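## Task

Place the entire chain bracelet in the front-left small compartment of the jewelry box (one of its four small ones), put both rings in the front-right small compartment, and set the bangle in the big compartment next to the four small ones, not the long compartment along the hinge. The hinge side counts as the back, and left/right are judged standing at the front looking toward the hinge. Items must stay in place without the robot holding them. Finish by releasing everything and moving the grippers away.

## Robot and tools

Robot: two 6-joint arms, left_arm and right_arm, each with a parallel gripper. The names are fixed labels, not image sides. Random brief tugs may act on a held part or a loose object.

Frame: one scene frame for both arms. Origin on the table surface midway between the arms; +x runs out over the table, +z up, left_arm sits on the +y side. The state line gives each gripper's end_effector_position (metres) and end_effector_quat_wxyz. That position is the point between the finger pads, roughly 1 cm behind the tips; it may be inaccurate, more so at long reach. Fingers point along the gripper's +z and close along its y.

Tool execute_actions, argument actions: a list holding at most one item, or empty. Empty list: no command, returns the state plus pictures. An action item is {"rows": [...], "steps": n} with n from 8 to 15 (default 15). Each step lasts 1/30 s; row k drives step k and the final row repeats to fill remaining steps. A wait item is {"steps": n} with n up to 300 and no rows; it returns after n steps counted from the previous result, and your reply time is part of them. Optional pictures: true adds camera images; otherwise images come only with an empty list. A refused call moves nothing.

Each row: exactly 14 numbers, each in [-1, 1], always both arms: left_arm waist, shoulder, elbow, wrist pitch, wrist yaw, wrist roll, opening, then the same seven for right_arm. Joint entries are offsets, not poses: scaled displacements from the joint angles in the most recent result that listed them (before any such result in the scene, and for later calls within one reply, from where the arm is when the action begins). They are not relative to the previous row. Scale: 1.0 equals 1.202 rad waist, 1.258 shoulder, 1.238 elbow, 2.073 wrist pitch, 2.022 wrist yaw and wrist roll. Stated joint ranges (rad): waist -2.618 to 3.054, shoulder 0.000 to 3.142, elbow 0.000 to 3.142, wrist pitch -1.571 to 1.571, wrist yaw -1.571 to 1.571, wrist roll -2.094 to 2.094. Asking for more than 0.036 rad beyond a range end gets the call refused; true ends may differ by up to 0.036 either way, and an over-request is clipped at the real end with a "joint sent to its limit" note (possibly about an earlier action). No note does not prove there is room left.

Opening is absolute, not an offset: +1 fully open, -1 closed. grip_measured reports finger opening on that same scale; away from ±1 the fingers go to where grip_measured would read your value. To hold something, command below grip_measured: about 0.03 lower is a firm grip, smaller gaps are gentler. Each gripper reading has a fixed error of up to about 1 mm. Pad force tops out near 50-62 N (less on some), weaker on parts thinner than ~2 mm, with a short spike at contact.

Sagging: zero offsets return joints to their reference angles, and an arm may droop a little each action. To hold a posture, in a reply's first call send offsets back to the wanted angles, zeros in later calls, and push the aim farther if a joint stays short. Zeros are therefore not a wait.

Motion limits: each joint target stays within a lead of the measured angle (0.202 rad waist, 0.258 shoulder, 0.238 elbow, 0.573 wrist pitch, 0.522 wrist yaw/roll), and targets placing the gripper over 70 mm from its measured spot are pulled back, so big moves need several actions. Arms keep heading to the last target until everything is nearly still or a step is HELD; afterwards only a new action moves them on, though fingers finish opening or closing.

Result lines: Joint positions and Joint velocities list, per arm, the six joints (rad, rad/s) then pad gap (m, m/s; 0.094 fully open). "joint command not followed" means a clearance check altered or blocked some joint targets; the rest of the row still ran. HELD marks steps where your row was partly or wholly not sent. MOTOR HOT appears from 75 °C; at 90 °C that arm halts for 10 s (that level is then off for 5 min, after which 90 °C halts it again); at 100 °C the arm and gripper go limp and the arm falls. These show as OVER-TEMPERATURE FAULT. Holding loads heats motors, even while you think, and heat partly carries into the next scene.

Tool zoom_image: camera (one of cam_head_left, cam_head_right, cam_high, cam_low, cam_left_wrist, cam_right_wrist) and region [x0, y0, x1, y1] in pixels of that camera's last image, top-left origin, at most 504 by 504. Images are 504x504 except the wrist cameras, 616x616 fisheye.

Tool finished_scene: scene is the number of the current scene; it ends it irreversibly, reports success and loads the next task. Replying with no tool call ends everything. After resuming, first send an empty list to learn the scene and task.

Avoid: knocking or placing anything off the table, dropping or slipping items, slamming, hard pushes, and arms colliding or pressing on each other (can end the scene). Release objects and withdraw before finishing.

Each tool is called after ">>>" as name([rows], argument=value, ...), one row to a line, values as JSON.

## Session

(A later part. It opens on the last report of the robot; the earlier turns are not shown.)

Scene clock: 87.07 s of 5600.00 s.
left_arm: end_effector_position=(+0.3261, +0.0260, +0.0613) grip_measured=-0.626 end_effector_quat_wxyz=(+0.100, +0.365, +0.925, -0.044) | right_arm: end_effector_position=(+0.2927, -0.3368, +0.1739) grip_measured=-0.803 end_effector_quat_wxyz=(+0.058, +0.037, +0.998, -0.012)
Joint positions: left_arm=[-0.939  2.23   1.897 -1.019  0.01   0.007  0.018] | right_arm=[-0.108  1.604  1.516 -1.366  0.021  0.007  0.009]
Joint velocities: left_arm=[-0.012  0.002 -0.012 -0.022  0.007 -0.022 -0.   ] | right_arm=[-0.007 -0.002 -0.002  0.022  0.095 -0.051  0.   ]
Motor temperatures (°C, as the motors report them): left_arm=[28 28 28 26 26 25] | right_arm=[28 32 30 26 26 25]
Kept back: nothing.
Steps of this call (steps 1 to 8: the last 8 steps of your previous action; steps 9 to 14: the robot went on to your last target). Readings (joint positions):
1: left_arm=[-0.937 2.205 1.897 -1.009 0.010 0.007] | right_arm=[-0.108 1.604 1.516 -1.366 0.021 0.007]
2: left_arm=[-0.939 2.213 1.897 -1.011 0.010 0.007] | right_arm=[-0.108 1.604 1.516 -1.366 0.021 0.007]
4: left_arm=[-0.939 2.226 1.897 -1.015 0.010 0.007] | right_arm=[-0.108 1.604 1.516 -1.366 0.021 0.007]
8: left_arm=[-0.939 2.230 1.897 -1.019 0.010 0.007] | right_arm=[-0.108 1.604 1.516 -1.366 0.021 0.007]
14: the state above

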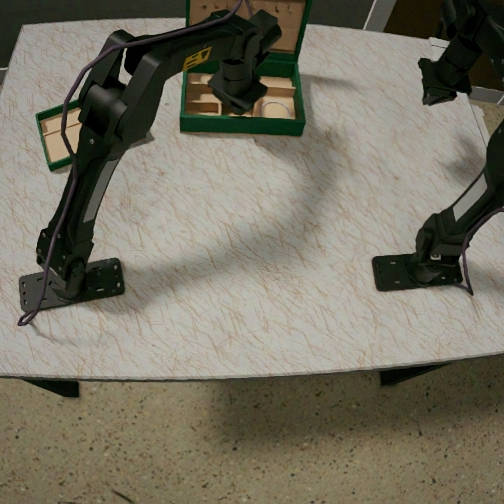

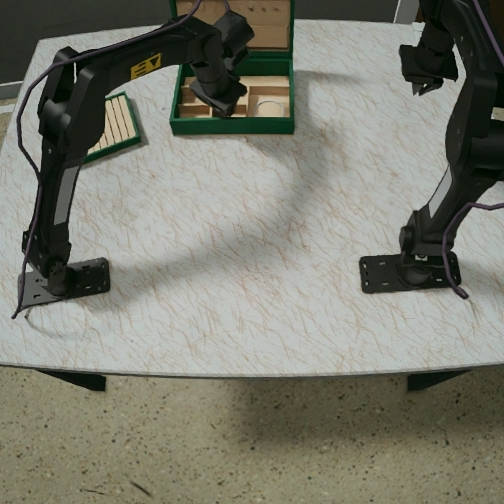

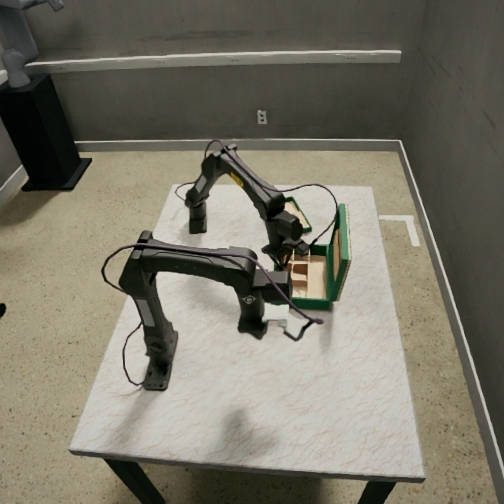

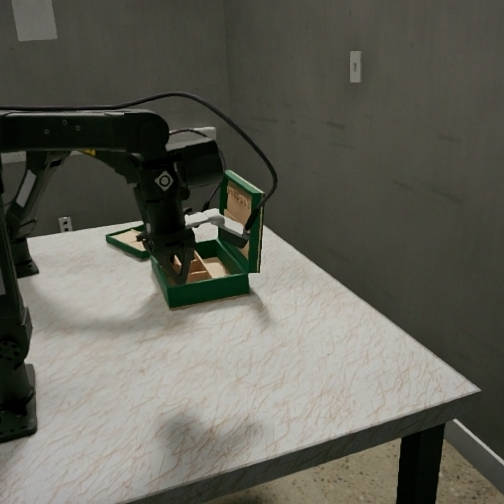

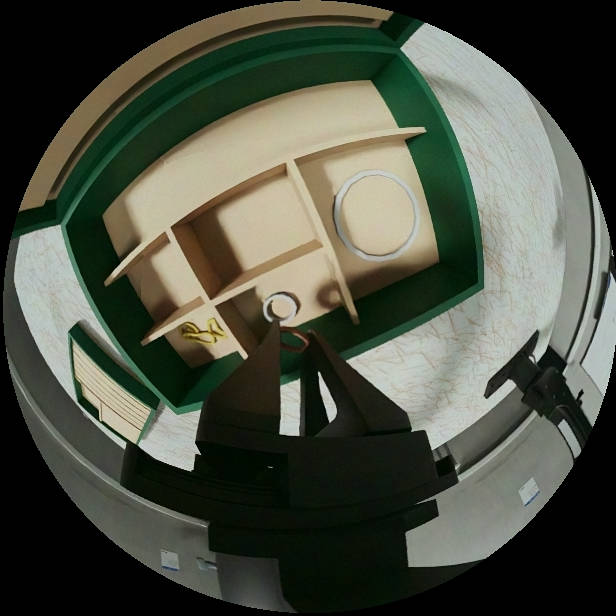

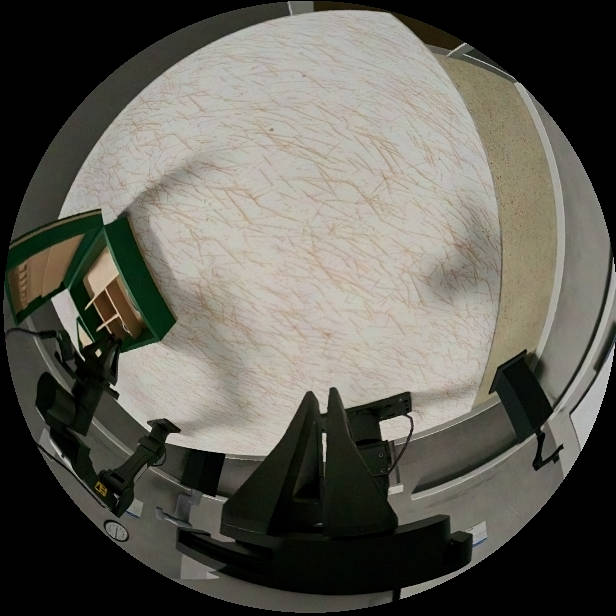

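>>> execute_actions([
  {"rows":[[0,0,0.01,0.012,0,0,-0.645,0,0,0,0,0,0,-0.8],[0,0.005,0.01,0.022,0,0,-0.645,0,0,0,0,0,0,-0.8],[0,0.015,0.01,0.032,0,0,-0.645,0,0,0,0,0,0,-0.8],[0,0.025,0.01,0.038,0,0,-0.645,0,0,0,0,0,0,-0.8],[0,0.035,0.01,0.038,0,0,-0.645,0,0,0,0,0,0,-0.8],[0,0.045,0.01,0.038,0,0,-0.645,0,0,0,0,0,0,-0.8]]},
])

>>> execute_actions([
  {"steps":14},
], pictures=true)

Scene clock: 87.70 s of 5600.00 s.
left_arm: end_effector_position=(+0.3352, +0.0176, +0.0567) grip_measured=-0.626 end_effector_quat_wxyz=(+0.118, +0.364, +0.922, -0.051) | right_arm: end_effector_position=(+0.2927, -0.3368, +0.1739) grip_measured=-0.803 end_effector_quat_wxyz=(+0.058, +0.037, +0.998, -0.012)
Joint positions: left_arm=[-0.939  2.247  1.897 -0.964  0.01   0.007  0.018] | right_arm=[-0.108  1.604  1.516 -1.366  0.021  0.007  0.009]
Joint velocities: left_arm=[-0.017  0.252  0.002  0.242 -0.007  0.007 -0.001] | right_arm=[-0.017 -0.007  0.007 -0.007  0.022 -0.022 -0.001]
Motor temperatures (°C, as the motors report them): left_arm=[28 29 28 26 26 25] | right_arm=[28 32 30 26 26 25]
Steps of this call (steps 1 to 12: the robot went on to your last target; steps 13 to 19: the first 7 steps of this action). Readings (joint positions):
13: left_arm=[-0.939 2.230 1.897 -1.018 0.010 0.007] | right_arm=[-0.108 1.604 1.516 -1.366 0.021 0.007]
14: left_arm=[-0.939 2.230 1.897 -1.013 0.010 0.007] | right_arm=[-0.108 1.604 1.516 -1.366 0.021 0.007]
16: left_arm=[-0.939 2.232 1.897 -0.994 0.010 0.007] | right_arm=[-0.108 1.604 1.516 -1.366 0.021 0.007]
19: the state above

Scene clock: 88.17 s of 5600.00 s.
left_arm: end_effector_position=(+0.3370, +0.0159, +0.0426) grip_measured=-0.626 end_effector_quat_wxyz=(+0.112, +0.365, +0.923, -0.048) | right_arm: end_effector_position=(+0.2927, -0.3368, +0.1739) grip_measured=-0.803 end_effector_quat_wxyz=(+0.058, +0.037, +0.998, -0.012)
Joint positions: left_arm=[-0.939  2.279  1.897 -0.945  0.01   0.007  0.018] | right_arm=[-0.108  1.604  1.516 -1.366  0.021  0.007  0.009]
Joint velocities: left_arm=[-0.017  0.002  0.022 -0.081 -0.066  0.007  0.001] | right_arm=[ 0.002  0.017  0.017 -0.022  0.007 -0.007 -0.   ]
Motor temperatures (°C, as the motors report them): left_arm=[28 29 28 26 26 25] | right_arm=[28 32 30 26 26 25]
Kept back: nothing.
Steps of this call (steps 1 to 8: the last 8 steps of your previous action; steps 9 to 14: the robot went on to your last target). Readings (joint positions):
1: left_arm=[-0.939 2.255 1.897 -0.959 0.010 0.007] | right_arm=[-0.108 1.604 1.516 -1.366 0.021 0.007]
2: left_arm=[-0.939 2.263 1.897 -0.956 0.010 0.007] | right_arm=[-0.108 1.604 1.516 -1.366 0.021 0.007]
4: left_arm=[-0.939 2.275 1.897 -0.953 0.010 0.007] | right_arm=[-0.108 1.604 1.516 -1.366 0.021 0.007]
8: left_arm=[-0.939 2.279 1.897 -0.946 0.010 0.007] | right_arm=[-0.108 1.604 1.516 -1.366 0.021 0.007]
14: the state above

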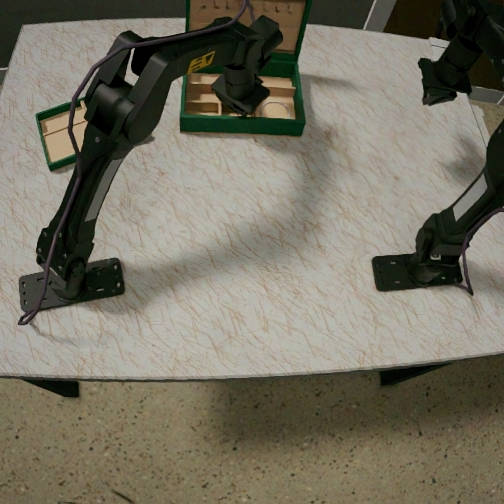

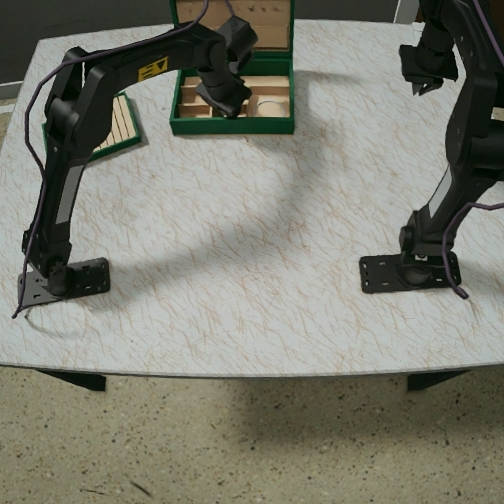

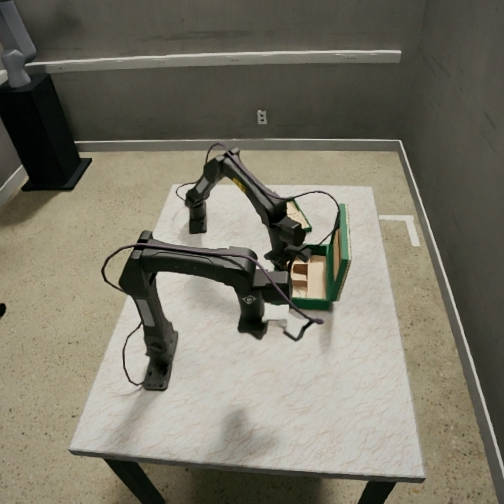

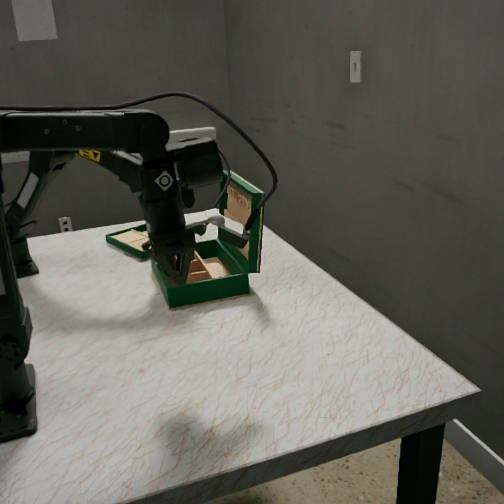

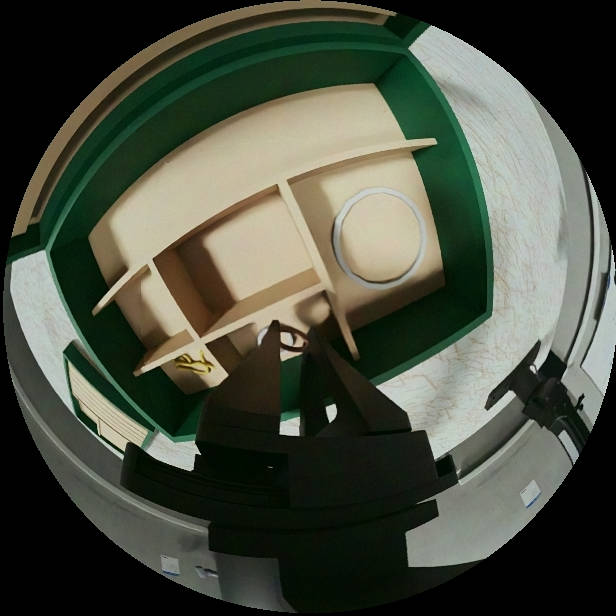

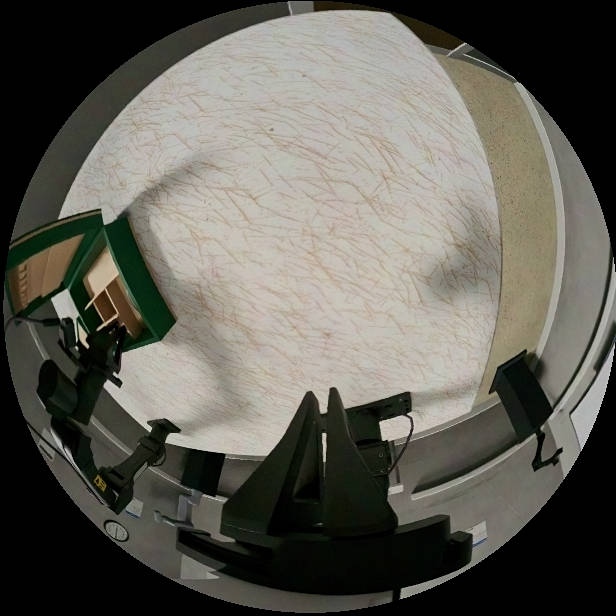

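>>> execute_actions([
  {"rows":[[0,0.015,0.01,0.005,0,0,-0.645,0,0,0,0,0,0,-0.8],[0,0.022,0.01,0.005,0,0,-0.645,0,0,0,0,0,0,-0.8],[0,0.022,0.01,0.005,0,0,-0.645,0,0,0,0,0,0,-0.8],[0,0.022,0.01,0.005,0,0,-0.645,0,0,0,0,0,0,-0.8],[0,0.022,0.01,0.005,0,0,-0.645,0,0,0,0,0,0,-0.8],[0,0.022,0.01,0.005,0,0,-0.645,0,0,0,0,0,0,-0.8],[0,0.022,0.01,0.005,0,0,-0.645,0,0,0,0,0,0,-0.8],[0,0.022,0.01,0.005,0,0,-0.645,0,0,0,0,0,0,-0.8],[0,0.022,0.01,0.005,0,0,-0.645,0,0,0,0,0,0,-0.8],[0,0.022,0.01,0.005,0,0,-0.6,0,0,0,0,0,0,-0.8],[0,0.022,0.01,0.005,0,0,-0.54,0,0,0,0,0,0,-0.8]]},
])

>>> execute_actions([
  {"rows":[[0,-0.02,0,0,0,0,-0.54,0,0,0,0,0,0,-0.8],[0,-0.04,0,0,0,0,-0.54,0,0,0,0,0,0,-0.8],[0,-0.06,0,0,0,0,-0.54,0,0,0,0,0,0,-0.8],[0,-0.09,0,-0.01,0,0,-0.54,0,0,0,0,0,0,-0.8],[0,-0.12,0,-0.02,0,0,-0.54,0,0,0,0,0,0,-0.8],[0,-0.15,0,-0.03,0,0,-0.54,0,0,0,0,0,0,-0.8],[0,-0.19,-0.03,-0.04,0,0,-0.54,0,0,0,0,0,0,-0.8],[0,-0.23,-0.06,-0.05,0,0,-0.54,0,0,0,0,0,0,-0.8],[0,-0.27,-0.1,-0.06,0,0,-0.54,0,0,0,0,0,0,-0.8],[0,-0.31,-0.14,-0.07,0,0,-0.54,0,0,0,0,0,0,-0.8],[0,-0.35,-0.18,-0.08,0,0,-0.54,0,0,0,0,0,0,-0.8],[0,-0.39,-0.22,-0.09,0,0,-0.54,0,0,0,0,0,0,-0.8]]},
])

>>> execute_actions([
  {"steps":25},
], pictures=true)

Scene clock: 89.27 s of 5600.00 s.
left_arm: end_effector_position=(+0.3381, +0.0149, +0.0391) grip_measured=-0.626 end_effector_quat_wxyz=(+0.112, +0.365, +0.923, -0.049) | right_arm: end_effector_position=(+0.2927, -0.3368, +0.1739) grip_measured=-0.803 end_effector_quat_wxyz=(+0.058, +0.037, +0.998, -0.012)
Joint positions: left_arm=[-0.939  2.287  1.897 -0.936  0.01   0.007  0.018] | right_arm=[-0.108  1.604  1.516 -1.366  0.021  0.007  0.009]
Joint velocities: left_arm=[-0.002 -0.002 -0.007  0.037  0.022 -0.037 -0.   ] | right_arm=[-0.007 -0.007 -0.007 -0.037 -0.007 -0.037  0.   ]
Motor temperatures (°C, as the motors report them): left_arm=[28 29 28 26 26 25] | right_arm=[28 32 30 26 26 25]
Steps of this call (steps 1 to 26: the robot went on to your last target; steps 27 to 33: the first 7 steps of this action). Readings (joint positions):
27: left_arm=[-0.939 2.279 1.897 -0.945 0.010 0.007] | right_arm=[-0.108 1.604 1.516 -1.366 0.021 0.007]
28: left_arm=[-0.939 2.280 1.897 -0.943 0.010 0.007] | right_arm=[-0.108 1.604 1.516 -1.366 0.021 0.007]
30: left_arm=[-0.939 2.283 1.897 -0.941 0.010 0.007] | right_arm=[-0.108 1.604 1.516 -1.366 0.021 0.007]
33: the state above

Scene clock: 89.77 s of 5600.00 s.
left_arm: end_effector_position=(+0.3383, +0.0155, +0.0892) grip_measured=-0.541 end_effector_quat_wxyz=(+0.152, +0.362, +0.917, -0.063) | right_arm: end_effector_position=(+0.2927, -0.3368, +0.1739) grip_measured=-0.803 end_effector_quat_wxyz=(+0.058, +0.037, +0.998, -0.012)
Joint positions: left_arm=[-0.939  2.175  1.889 -0.954  0.008  0.007  0.022] | right_arm=[-0.108  1.604  1.516 -1.366  0.021  0.007  0.009]
Joint velocities: left_arm=[-0.012 -1.238 -0.349 -0.139  0.022  0.022 -0.   ] | right_arm=[ 0.002 -0.002 -0.012 -0.007 -0.007 -0.022  0.   ]
Motor temperatures (°C, as the motors report them): left_arm=[28 29 28 26 26 25] | right_arm=[28 32 30 26 26 25]
Steps of this call (steps 1 to 8: the last 8 steps of your previous action; steps 9 to 15: the first 7 steps of this action, its rows measured from where the robot was after step 8). Readings (joint positions):
8: left_arm=[-0.939 2.287 1.897 -0.931 0.008 0.007] | right_arm=[-0.108 1.604 1.516 -1.366 0.021 0.007]
9: left_arm=[-0.939 2.286 1.897 -0.930 0.008 0.007] | right_arm=[-0.108 1.604 1.516 -1.366 0.021 0.007]
10: left_arm=[-0.939 2.282 1.897 -0.930 0.008 0.007] | right_arm=[-0.108 1.604 1.516 -1.366 0.021 0.007]
12: left_arm=[-0.939 2.262 1.897 -0.933 0.008 0.007] | right_arm=[-0.108 1.604 1.516 -1.366 0.021 0.007]
15: the state above

Scene clock: 90.60 s of 5600.00 s.
left_arm: end_effector_position=(+0.2672, +0.0809, +0.1626) grip_measured=-0.541 end_effector_quat_wxyz=(+0.146, +0.363, +0.918, -0.061) | right_arm: end_effector_position=(+0.2927, -0.3368, +0.1739) grip_measured=-0.803 end_effector_quat_wxyz=(+0.058, +0.037, +0.998, -0.012)
Joint positions: left_arm=[-0.939  1.79   1.639 -1.103  0.008  0.007  0.022] | right_arm=[-0.108  1.604  1.516 -1.366  0.021  0.007  0.009]
Joint velocities: left_arm=[-0.002  0.002 -0.012 -0.022  0.007  0.007  0.   ] | right_arm=[ 0.007 -0.007 -0.007 -0.007  0.037 -0.037 -0.001]
Motor temperatures (°C, as the motors report them): left_arm=[28 29 28 26 26 25] | right_arm=[28 32 30 26 26 25]
Kept back: nothing.
Steps of this call (steps 1 to 8: the last 8 steps of your previous action; steps 9 to 25: the robot went on to your last target). Readings (joint positions):
1: left_arm=[-0.939 2.126 1.872 -0.958 0.008 0.007] | right_arm=[-0.108 1.604 1.516 -1.366 0.021 0.007]
2: left_arm=[-0.939 2.068 1.846 -0.965 0.008 0.007] | right_arm=[-0.108 1.604 1.516 -1.366 0.021 0.007]
4: left_arm=[-0.939 1.941 1.776 -0.985 0.008 0.007] | right_arm=[-0.108 1.604 1.516 -1.366 0.021 0.007]
8: left_arm=[-0.939 1.769 1.677 -1.063 0.008 0.007] | right_arm=[-0.108 1.604 1.516 -1.366 0.021 0.007]
25: the state above

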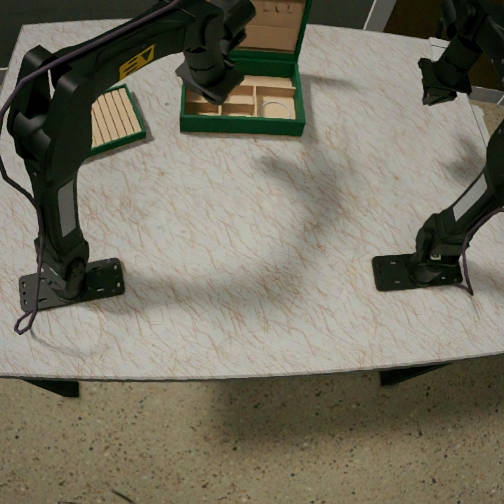

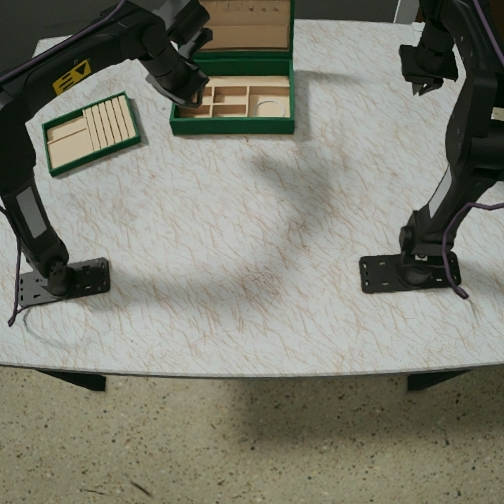

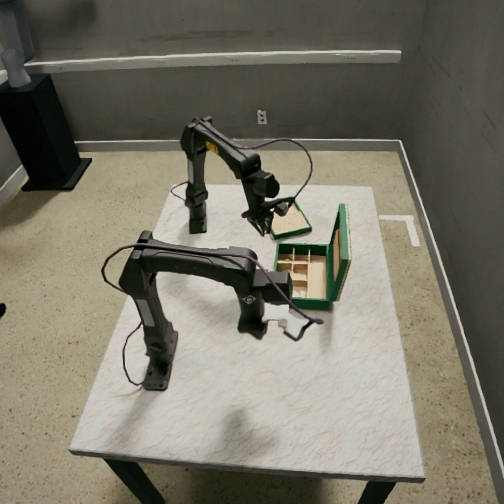

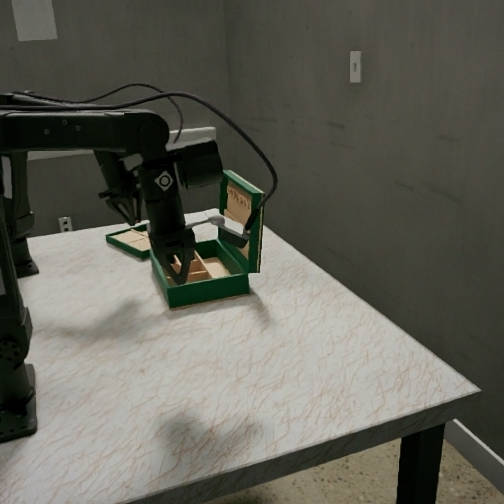

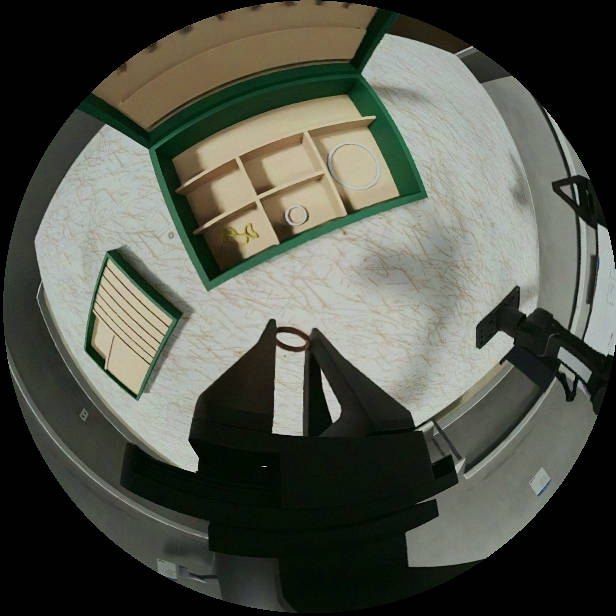

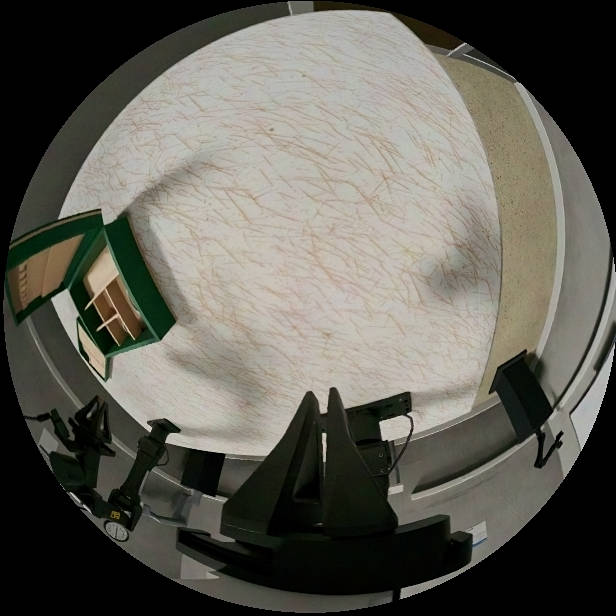

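>>> execute_actions([
  {"rows":[[0,0,0,0,0,0,-0.58,0,0,0,0,0,0,-0.8],[0,0,0,0,0,0,-0.61,0,0,0,0,0,0,-0.8],[0,0,0,0,0,0,-0.64,0,0,0,0,0,0,-0.8],[0,0.01,0.03,0.006,0,0,-0.64,0,0,0,0,0,0,-0.8],[0,0.03,0.05,0.012,0,0,-0.64,0,0,0,0,0,0,-0.8],[0,0.05,0.07,0.018,0,0,-0.64,0,0,0,0,0,0,-0.8],[0,0.072,0.09,0.025,0,0,-0.64,0,0,0,0,0,0,-0.8],[0,0.094,0.11,0.032,0,0,-0.64,0,0,0,0,0,0,-0.8],[0,0.116,0.13,0.039,0,0,-0.64,0,0,0,0,0,0,-0.8],[0,0.138,0.15,0.046,0,0,-0.64,0,0,0,0,0,0,-0.8],[0,0.16,0.17,0.053,0,0,-0.64,0,0,0,0,0,0,-0.8],[0,0.182,0.19,0.06,0,0,-0.64,0,0,0,0,0,0,-0.8],[0,0.204,0.205,0.067,0,0,-0.64,0,0,0,0,0,0,-0.8],[0,0.226,0.22,0.074,0,0,-0.64,0,0,0,0,0,0,-0.8],[0,0.246,0.23,0.08,0,0,-0.64,0,0,0,0,0,0,-0.8]]},
])

>>> execute_actions([
  {"steps":18},
], pictures=true)

Scene clock: 91.80 s of 5600.00 s.
left_arm: end_effector_position=(+0.2765, +0.0724, +0.1674) grip_measured=-0.622 end_effector_quat_wxyz=(+0.156, +0.362, +0.917, -0.065) | right_arm: end_effector_position=(+0.2927, -0.3368, +0.1739) grip_measured=-0.803 end_effector_quat_wxyz=(+0.058, +0.037, +0.998, -0.012)
Joint positions: left_arm=[-0.939  1.82   1.688 -1.099  0.008  0.007  0.018] | right_arm=[-0.108  1.604  1.516 -1.366  0.021  0.007  0.009]
Joint velocities: left_arm=[ 0.007  0.481  0.735  0.125 -0.051  0.007  0.   ] | right_arm=[ 0.027 -0.002 -0.007 -0.051 -0.066 -0.007  0.002]
Motor temperatures (°C, as the motors report them): left_arm=[28 29 28 26 26 25] | right_arm=[28 32 30 26 26 25]
Steps of this call (steps 1 to 15: the robot went on to your last target; steps 16 to 29: nothing new was sent; steps 30 to 36: the first 7 steps of this action). Readings (joint positions):
30: left_arm=[-0.939 1.790 1.639 -1.103 0.008 0.007] | right_arm=[-0.108 1.604 1.516 -1.366 0.021 0.007]
31: left_arm=[-0.939 1.790 1.639 -1.103 0.008 0.007] | right_arm=[-0.108 1.604 1.516 -1.366 0.021 0.007]
33: left_arm=[-0.939 1.790 1.640 -1.102 0.008 0.007] | right_arm=[-0.108 1.604 1.516 -1.366 0.021 0.007]
36: the state above

Scene clock: 92.40 s of 5600.00 s.
left_arm: end_effector_position=(+0.3421, +0.0120, +0.1267) grip_measured=-0.622 end_effector_quat_wxyz=(+0.193, +0.360, +0.910, -0.079) | right_arm: end_effector_position=(+0.2927, -0.3368, +0.1739) grip_measured=-0.803 end_effector_quat_wxyz=(+0.058, +0.037, +0.998, -0.012)
Joint positions: left_arm=[-0.939  2.106  1.898 -0.943  0.008  0.007  0.018] | right_arm=[-0.108  1.604  1.516 -1.366  0.021  0.007  0.009]
Joint velocities: left_arm=[-0.007 -0.002  0.017  0.007 -0.051  0.037 -0.001] | right_arm=[ 0.007  0.002  0.017  0.007 -0.022 -0.037 -0.001]
Motor temperatures (°C, as the motors report them): left_arm=[28 29 28 26 26 25] | right_arm=[28 31 30 26 26 25]
Kept back: nothing.
Steps of this call (steps 1 to 8: the last 8 steps of your previous action; steps 9 to 18: the robot went on to your last target). Readings (joint positions):
1: left_arm=[-0.939 1.840 1.715 -1.090 0.008 0.007] | right_arm=[-0.108 1.604 1.516 -1.366 0.021 0.007]
2: left_arm=[-0.939 1.864 1.742 -1.078 0.008 0.007] | right_arm=[-0.108 1.604 1.516 -1.366 0.021 0.007]
4: left_arm=[-0.939 1.919 1.794 -1.049 0.008 0.007] | right_arm=[-0.108 1.604 1.516 -1.366 0.021 0.007]
8: left_arm=[-0.939 2.036 1.880 -0.987 0.008 0.007] | right_arm=[-0.108 1.604 1.516 -1.366 0.021 0.007]
18: the state above

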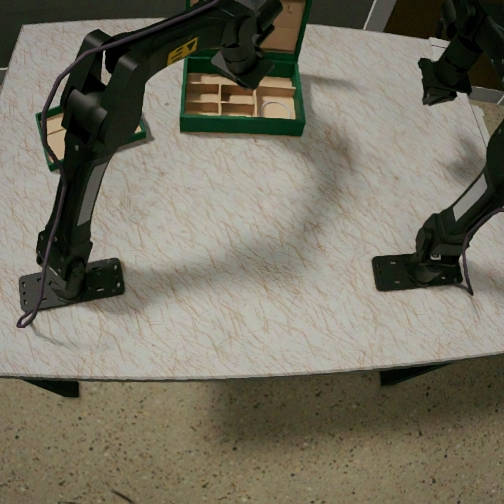

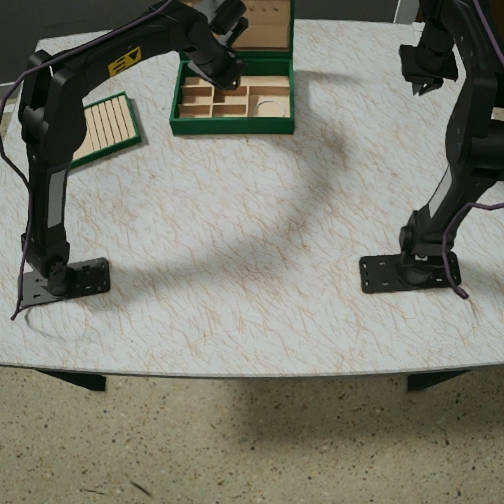

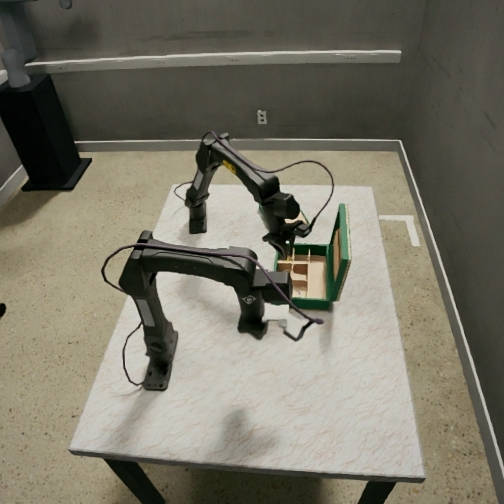

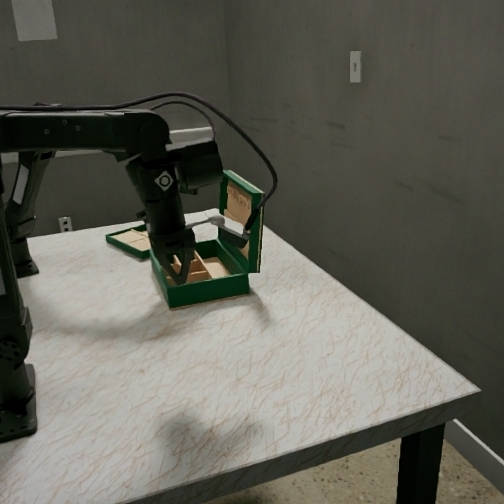

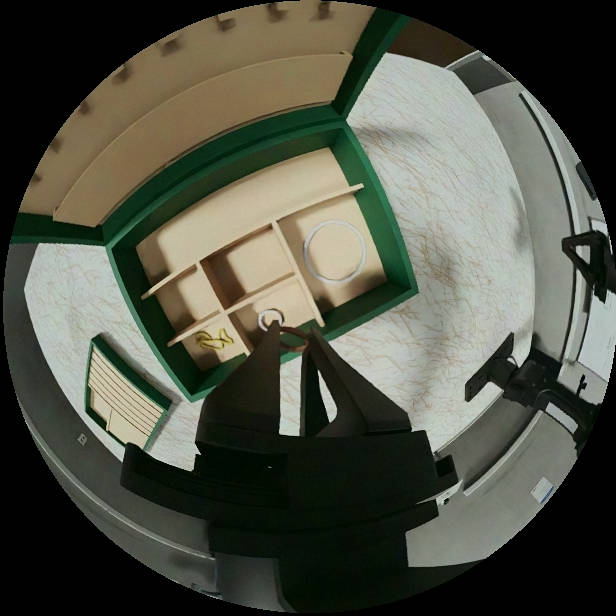

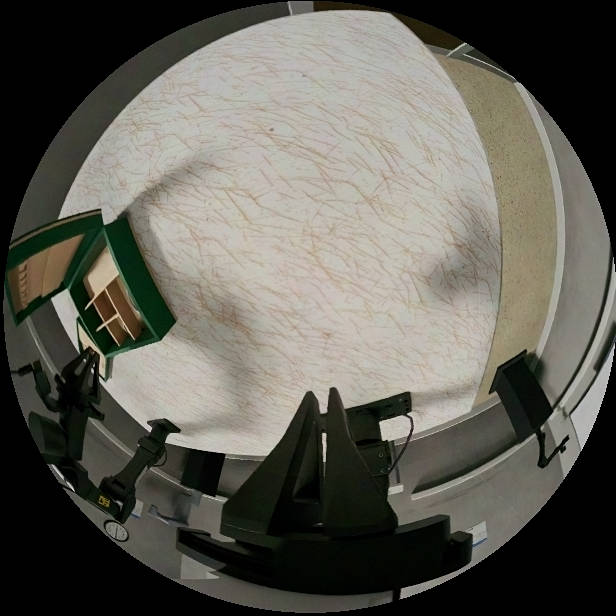

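>>> execute_actions([
  {"rows":[[0,0.012,0.01,0,0,0,-0.64,0,0,0,0,0,0,-0.8],[0,0.024,0.01,0,0,0,-0.64,0,0,0,0,0,0,-0.8],[0,0.036,0.01,0,0,0,-0.64,0,0,0,0,0,0,-0.8],[0,0.048,0.01,0,0,0,-0.64,0,0,0,0,0,0,-0.8],[0,0.06,0.01,0,0,0,-0.64,0,0,0,0,0,0,-0.8],[0,0.072,0.01,0,0,0,-0.64,0,0,0,0,0,0,-0.8],[0,0.084,0.01,0,0,0,-0.64,0,0,0,0,0,0,-0.8],[0,0.096,0.01,0,0,0,-0.64,0,0,0,0,0,0,-0.8],[0,0.108,0.01,0,0,0,-0.64,0,0,0,0,0,0,-0.8],[0,0.12,0.01,0,0,0,-0.64,0,0,0,0,0,0,-0.8],[0,0.132,0.01,0,0,0,-0.64,0,0,0,0,0,0,-0.8]]},
])

>>> execute_actions([
  {"steps":14},
])

>>> execute_actions([
  {"rows":[[0,0,0,0,0,0,-0.58,0,0,0,0,0,0,-0.8],[0,0,0,0,0,0,-0.52,0,0,0,0,0,0,-0.8],[0,0,0,0,0,0,-0.46,0,0,0,0,0,0,-0.8],[0,0,0,0,0,0,-0.42,0,0,0,0,0,0,-0.8]],"steps":10},
])

>>> execute_actions([
  {"steps":14},
], pictures=true)

>>> zoom_image(camera="cam_left_wrist", region=[210, 250, 390, 390])

Scene clock: 93.57 s of 5600.00 s.
left_arm: end_effector_position=(+0.3431, +0.0110, +0.1047) grip_measured=-0.622 end_effector_quat_wxyz=(+0.174, +0.361, +0.913, -0.072) | right_arm: end_effector_position=(+0.2927, -0.3368, +0.1739) grip_measured=-0.803 end_effector_quat_wxyz=(+0.058, +0.037, +0.998, -0.012)
Joint positions: left_arm=[-0.939  2.153  1.898 -0.937  0.008  0.007  0.018] | right_arm=[-0.108  1.604  1.516 -1.366  0.021  0.007  0.009]
Joint velocities: left_arm=[-0.017  0.462  0.012  0.022  0.051  0.037  0.   ] | right_arm=[ 0.007  0.007  0.002  0.051 -0.007  0.007  0.   ]
Motor temperatures (°C, as the motors report them): left_arm=[28 30 28 26 26 25] | right_arm=[28 31 30 26 26 25]
Steps of this call (steps 1 to 28: the robot went on to your last target; steps 29 to 35: the first 7 steps of this action). Readings (joint positions):
29: left_arm=[-0.939 2.106 1.898 -0.939 0.008 0.007] | right_arm=[-0.108 1.604 1.516 -1.366 0.021 0.007]
30: left_arm=[-0.939 2.107 1.898 -0.939 0.008 0.007] | right_arm=[-0.108 1.604 1.516 -1.366 0.021 0.007]
32: left_arm=[-0.939 2.116 1.898 -0.939 0.008 0.007] | right_arm=[-0.108 1.604 1.516 -1.366 0.021 0.007]
35: the state above

Scene clock: 94.03 s of 5600.00 s.
left_arm: end_effector_position=(+0.3387, +0.0151, +0.0429) grip_measured=-0.622 end_effector_quat_wxyz=(+0.115, +0.364, +0.923, -0.049) | right_arm: end_effector_position=(+0.2927, -0.3368, +0.1739) grip_measured=-0.803 end_effector_quat_wxyz=(+0.058, +0.037, +0.998, -0.012)
Joint positions: left_arm=[-0.939  2.279  1.898 -0.939  0.008  0.007  0.018] | right_arm=[-0.108  1.604  1.516 -1.366  0.021  0.007  0.009]
Joint velocities: left_arm=[-0.017  0.007  0.002 -0.022 -0.022  0.037  0.001] | right_arm=[-0.007 -0.012  0.002 -0.051 -0.095  0.007 -0.001]
Motor temperatures (°C, as the motors report them): left_arm=[28 30 28 26 26 25] | right_arm=[28 31 30 26 26 25]
Kept back: nothing.
Steps of this call (steps 1 to 8: the last 8 steps of your previous action; steps 9 to 14: the robot went on to your last target). Readings (joint positions):
1: left_arm=[-0.939 2.170 1.898 -0.937 0.008 0.007] | right_arm=[-0.108 1.604 1.516 -1.366 0.021 0.007]
2: left_arm=[-0.939 2.189 1.898 -0.937 0.008 0.007] | right_arm=[-0.108 1.604 1.516 -1.366 0.021 0.007]
4: left_arm=[-0.939 2.229 1.898 -0.937 0.008 0.007] | right_arm=[-0.108 1.604 1.516 -1.366 0.021 0.007]
8: left_arm=[-0.939 2.278 1.898 -0.939 0.008 0.007] | right_arm=[-0.108 1.604 1.516 -1.366 0.021 0.007]
14: the state above

Scene clock: 94.10 s of 5600.00 s.
left_arm: end_effector_position=(+0.3387, +0.0151, +0.0429) grip_measured=-0.541 end_effector_quat_wxyz=(+0.115, +0.364, +0.923, -0.049) | right_arm: end_effector_position=(+0.2927, -0.3368, +0.1739) grip_measured=-0.803 end_effector_quat_wxyz=(+0.058, +0.037, +0.998, -0.012)
Joint positions: left_arm=[-0.939  2.279  1.898 -0.939  0.008  0.007  0.022] | right_arm=[-0.108  1.604  1.516 -1.366  0.021  0.007  0.009]
Joint velocities: left_arm=[-0.017 -0.012 -0.022 -0.051 -0.051 -0.051  0.041] | right_arm=[-0.002 -0.002  0.007 -0.051  0.066 -0.007  0.001]
Motor temperatures (°C, as the motors report them): left_arm=[28 30 28 26 26 25] | right_arm=[28 31 30 26 26 25]
Steps of this call (steps 1 to 2: the first 2 steps of this action). Readings (joint positions):
1: left_arm=[-0.939 2.279 1.898 -0.939 0.008 0.007] | right_arm=[-0.108 1.604 1.516 -1.366 0.021 0.007]
2: the state above

Scene clock: 94.57 s of 5600.00 s.
left_arm: end_effector_position=(+0.3389, +0.0149, +0.0430) grip_measured=-0.422 end_effector_quat_wxyz=(+0.116, +0.364, +0.923, -0.049) | right_arm: end_effector_position=(+0.2927, -0.3368, +0.1739) grip_measured=-0.803 end_effector_quat_wxyz=(+0.058, +0.037, +0.998, -0.012)
Joint positions: left_arm=[-0.939  2.279  1.898 -0.937  0.008  0.007  0.027] | right_arm=[-0.108  1.604  1.516 -1.366  0.021  0.007  0.009]
Joint velocities: left_arm=[ 0.007  0.002 -0.002  0.007  0.037  0.037 -0.001] | right_arm=[ 0.002 -0.002 -0.002  0.007  0.037 -0.051  0.   ]
Motor temperatures (°C, as the motors report them): left_arm=[28 30 28 26 26 25] | right_arm=[28 31 30 26 26 25]
Kept back: nothing.
Steps of this call (steps 1 to 8: the last 8 steps of your previous action; steps 9 to 14: the robot went on to your last target). Readings (joint positions):
1: left_arm=[-0.939 2.279 1.898 -0.939 0.008 0.007] | right_arm=[-0.108 1.604 1.516 -1.366 0.021 0.007]
2: left_arm=[-0.939 2.279 1.898 -0.939 0.008 0.007] | right_arm=[-0.108 1.604 1.516 -1.366 0.021 0.007]
4: left_arm=[-0.939 2.279 1.898 -0.938 0.008 0.007] | right_arm=[-0.108 1.604 1.516 -1.366 0.021 0.007]
8: left_arm=[-0.939 2.279 1.898 -0.937 0.008 0.007] | right_arm=[-0.108 1.604 1.516 -1.366 0.021 0.007]
14: the state above

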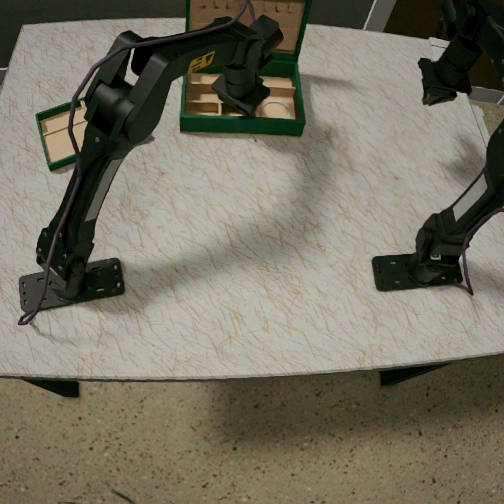

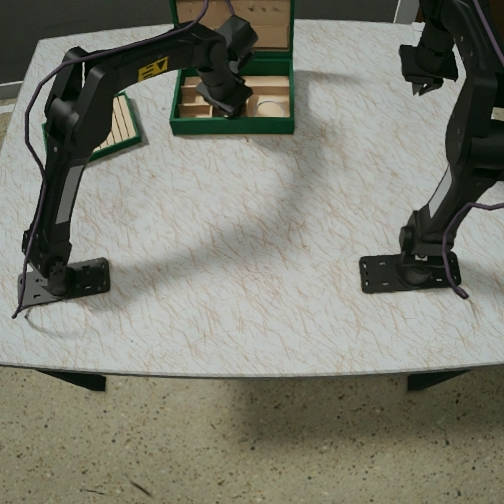

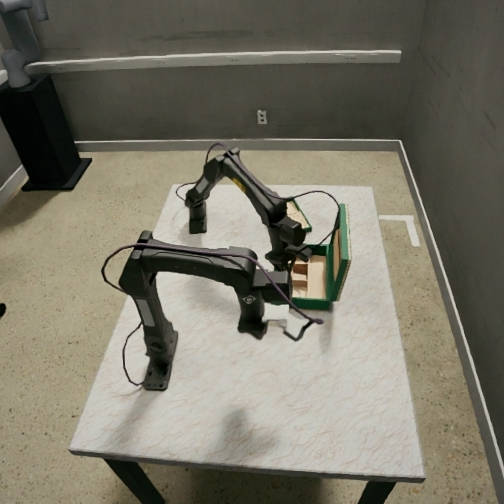

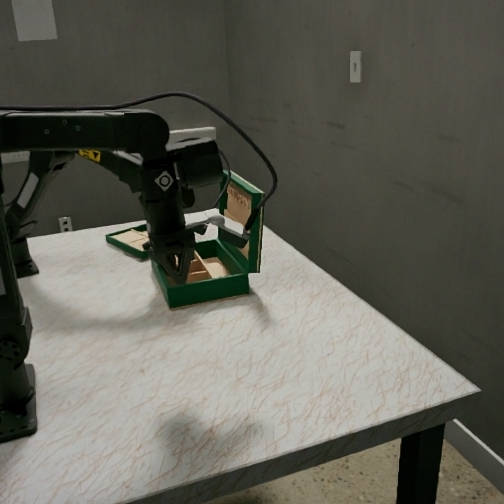

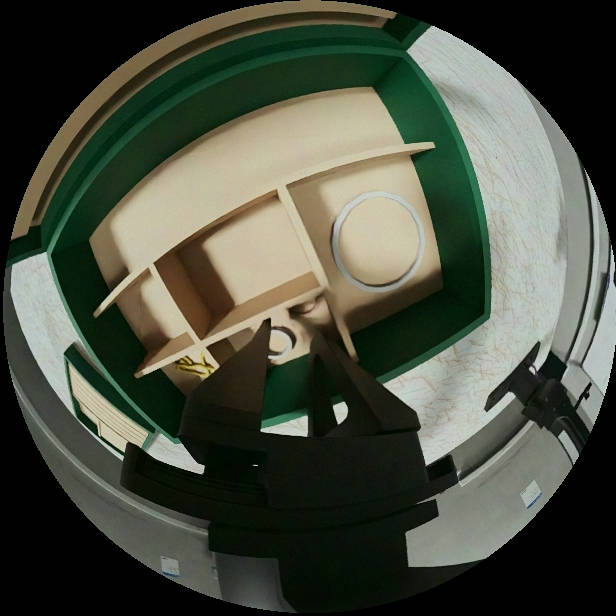

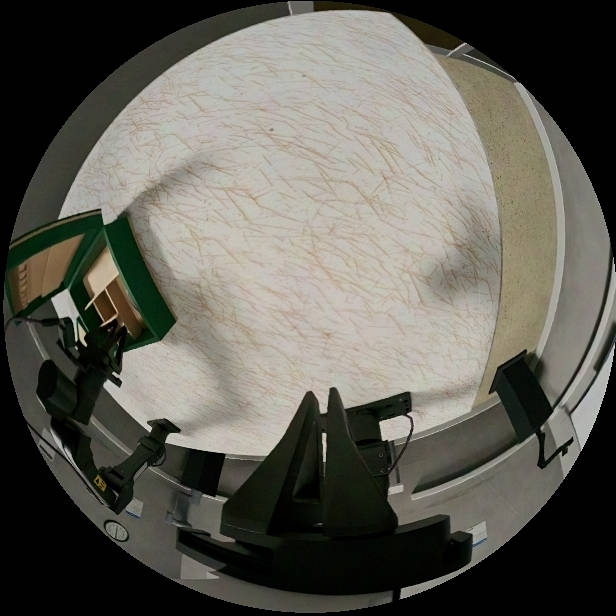

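Region (210, 250, 390, 390) of cam_left_wrist's 616x616 image, scaled by 2.800, with more detail than that image has.

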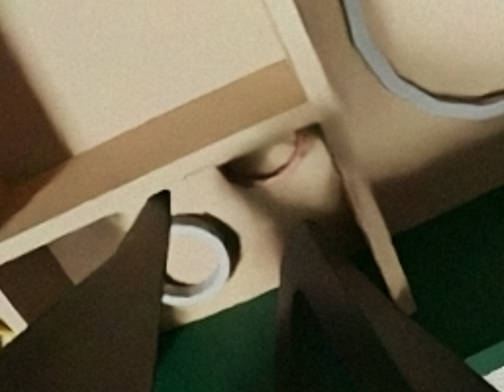

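>>> execute_actions([
  {"rows":[[0,-0.02,0,0,0,0,-0.44,0,0,0,0,0,0,-0.8],[0,-0.04,0,0,0,0,-0.44,0,0,0,0,0,0,-0.8],[0,-0.06,0,0,0,0,-0.44,0,0,0,0,0,0,-0.8],[0,-0.09,0,-0.01,0,0,-0.44,0,0,0,0,0,0,-0.8],[0,-0.12,0,-0.02,0,0,-0.44,0,0,0,0,0,0,-0.8],[0,-0.15,0,-0.03,0,0,-0.44,0,0,0,0,0,0,-0.8],[0,-0.19,-0.03,-0.04,0,0,-0.44,0,0,0,0,0,0,-0.8],[0,-0.23,-0.06,-0.05,0,0,-0.44,0,0,0,0,0,0,-0.8],[0,-0.27,-0.1,-0.06,0,0,-0.44,0,0,0,0,0,0,-0.8],[0,-0.31,-0.14,-0.07,0,0,-0.44,0,0,0,0,0,0,-0.8],[0,-0.35,-0.18,-0.08,0,0,-0.44,0,0,0,0,0,0,-0.8],[0,-0.39,-0.22,-0.09,0,0,-0.44,0,0,0,0,0,0,-0.8]]},
])

>>> execute_actions([
  {"steps":25},
], pictures=true)

>>> zoom_image(camera="cam_left_wrist", region=[170, 100, 430, 300])

Scene clock: 95.47 s of 5600.00 s.
left_arm: end_effector_position=(+0.3376, +0.0161, +0.0927) grip_measured=-0.438 end_effector_quat_wxyz=(+0.153, +0.362, +0.917, -0.063) | right_arm: end_effector_position=(+0.2927, -0.3368, +0.1739) grip_measured=-0.803 end_effector_quat_wxyz=(+0.058, +0.037, +0.998, -0.012)
Joint positions: left_arm=[-0.939  2.168  1.891 -0.96   0.008  0.007  0.026] | right_arm=[-0.108  1.604  1.516 -1.366  0.021  0.007  0.009]
Joint velocities: left_arm=[ 0.007 -1.253 -0.335 -0.154  0.037  0.007  0.001] | right_arm=[-0.022 -0.002  0.012  0.037 -0.037  0.037  0.001]
Motor temperatures (°C, as the motors report them): left_arm=[28 30 28 26 26 25] | right_arm=[28 31 30 26 26 25]
Steps of this call (steps 1 to 15: the robot went on to your last target; steps 16 to 20: nothing new was sent; steps 21 to 27: the first 7 steps of this action). Readings (joint positions):
21: left_arm=[-0.939 2.279 1.898 -0.937 0.008 0.007] | right_arm=[-0.108 1.604 1.516 -1.366 0.021 0.007]
22: left_arm=[-0.939 2.275 1.898 -0.937 0.008 0.007] | right_arm=[-0.108 1.604 1.516 -1.366 0.021 0.007]
24: left_arm=[-0.939 2.255 1.898 -0.940 0.008 0.007] | right_arm=[-0.108 1.604 1.516 -1.366 0.021 0.007]
27: the state above

Scene clock: 96.30 s of 5600.00 s.
left_arm: end_effector_position=(+0.2662, +0.0818, +0.1656) grip_measured=-0.438 end_effector_quat_wxyz=(+0.147, +0.363, +0.918, -0.061) | right_arm: end_effector_position=(+0.2927, -0.3368, +0.1739) grip_measured=-0.803 end_effector_quat_wxyz=(+0.058, +0.037, +0.998, -0.012)
Joint positions: left_arm=[-0.939  1.782  1.64  -1.108  0.008  0.007  0.026] | right_arm=[-0.108  1.604  1.516 -1.366  0.021  0.007  0.009]
Joint velocities: left_arm=[-0.007  0.012 -0.007 -0.051 -0.022 -0.022  0.001] | right_arm=[-0.007 -0.007  0.012  0.037 -0.022 -0.095  0.   ]
Motor temperatures (°C, as the motors report them): left_arm=[28 30 28 26 26 25] | right_arm=[28 31 30 26 26 25]
Kept back: nothing.
Steps of this call (steps 1 to 8: the last 8 steps of your previous action; steps 9 to 25: the robot went on to your last target). Readings (joint positions):
1: left_arm=[-0.939 2.118 1.873 -0.965 0.008 0.007] | right_arm=[-0.108 1.604 1.516 -1.366 0.021 0.007]
2: left_arm=[-0.939 2.060 1.847 -0.971 0.008 0.007] | right_arm=[-0.108 1.604 1.516 -1.366 0.021 0.007]
4: left_arm=[-0.939 1.933 1.777 -0.991 0.008 0.007] | right_arm=[-0.108 1.604 1.516 -1.366 0.021 0.007]
8: left_arm=[-0.939 1.762 1.679 -1.069 0.008 0.007] | right_arm=[-0.108 1.604 1.516 -1.366 0.021 0.007]
25: the state above

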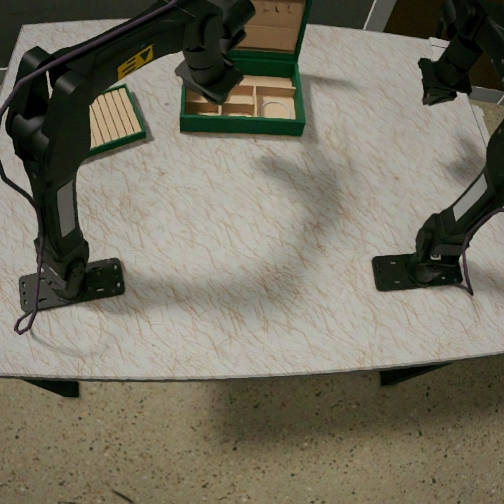

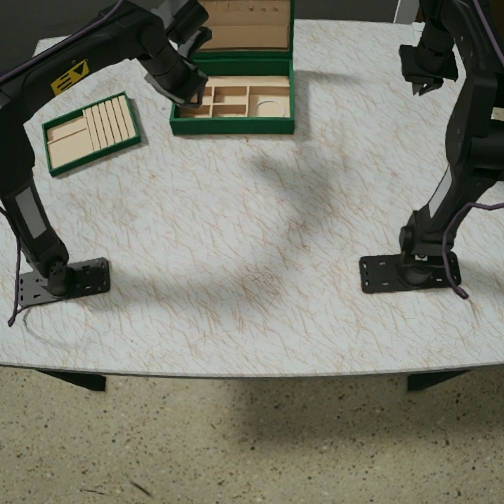

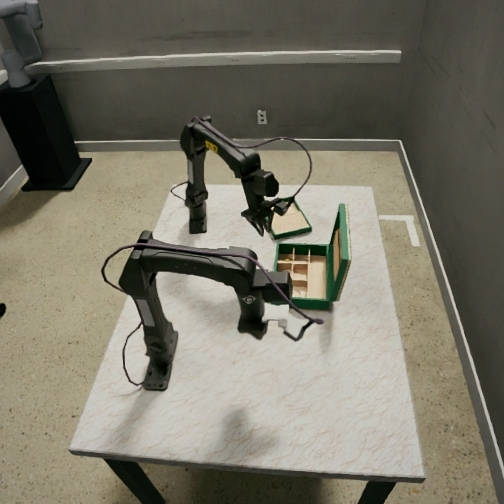

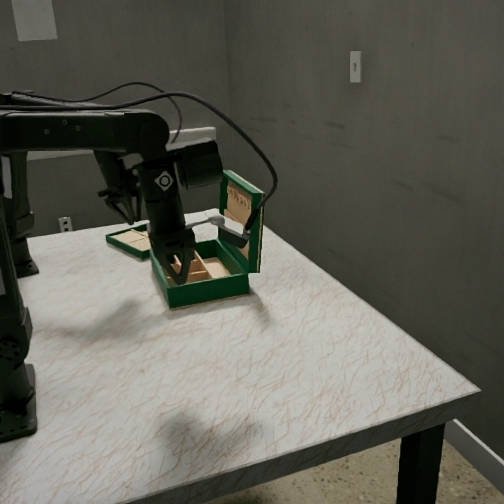

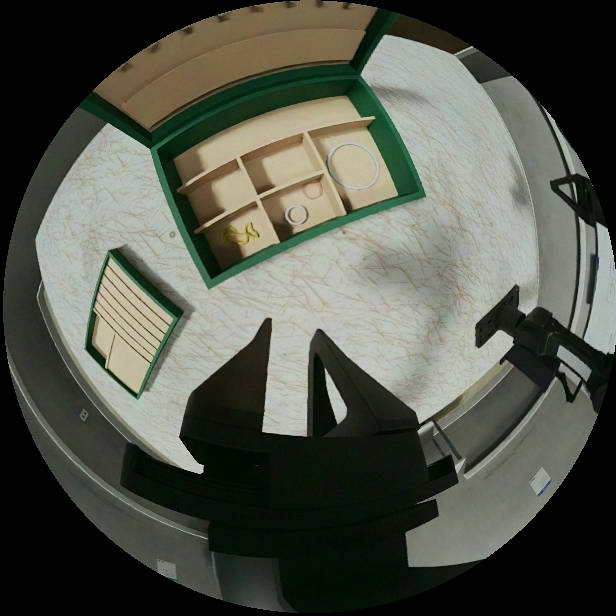

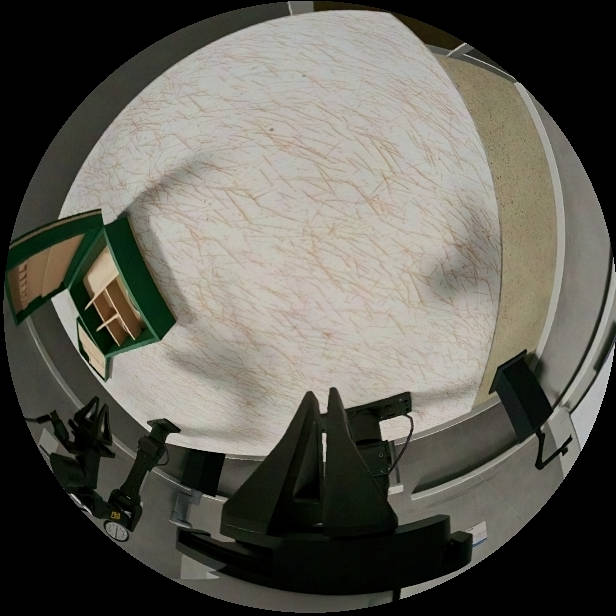

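Region (170, 100, 430, 300) of cam_left_wrist's 616x616 image, scaled by 1.938, with more detail than that image has; it fills the top 388 rows of this view, and the rest is white.

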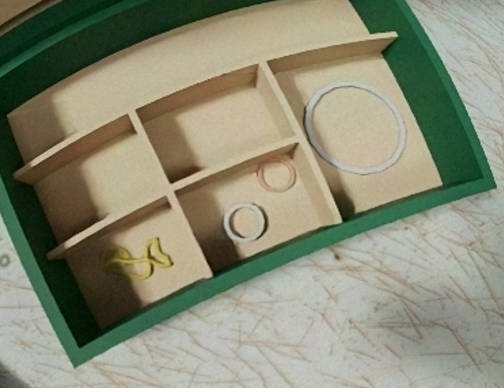

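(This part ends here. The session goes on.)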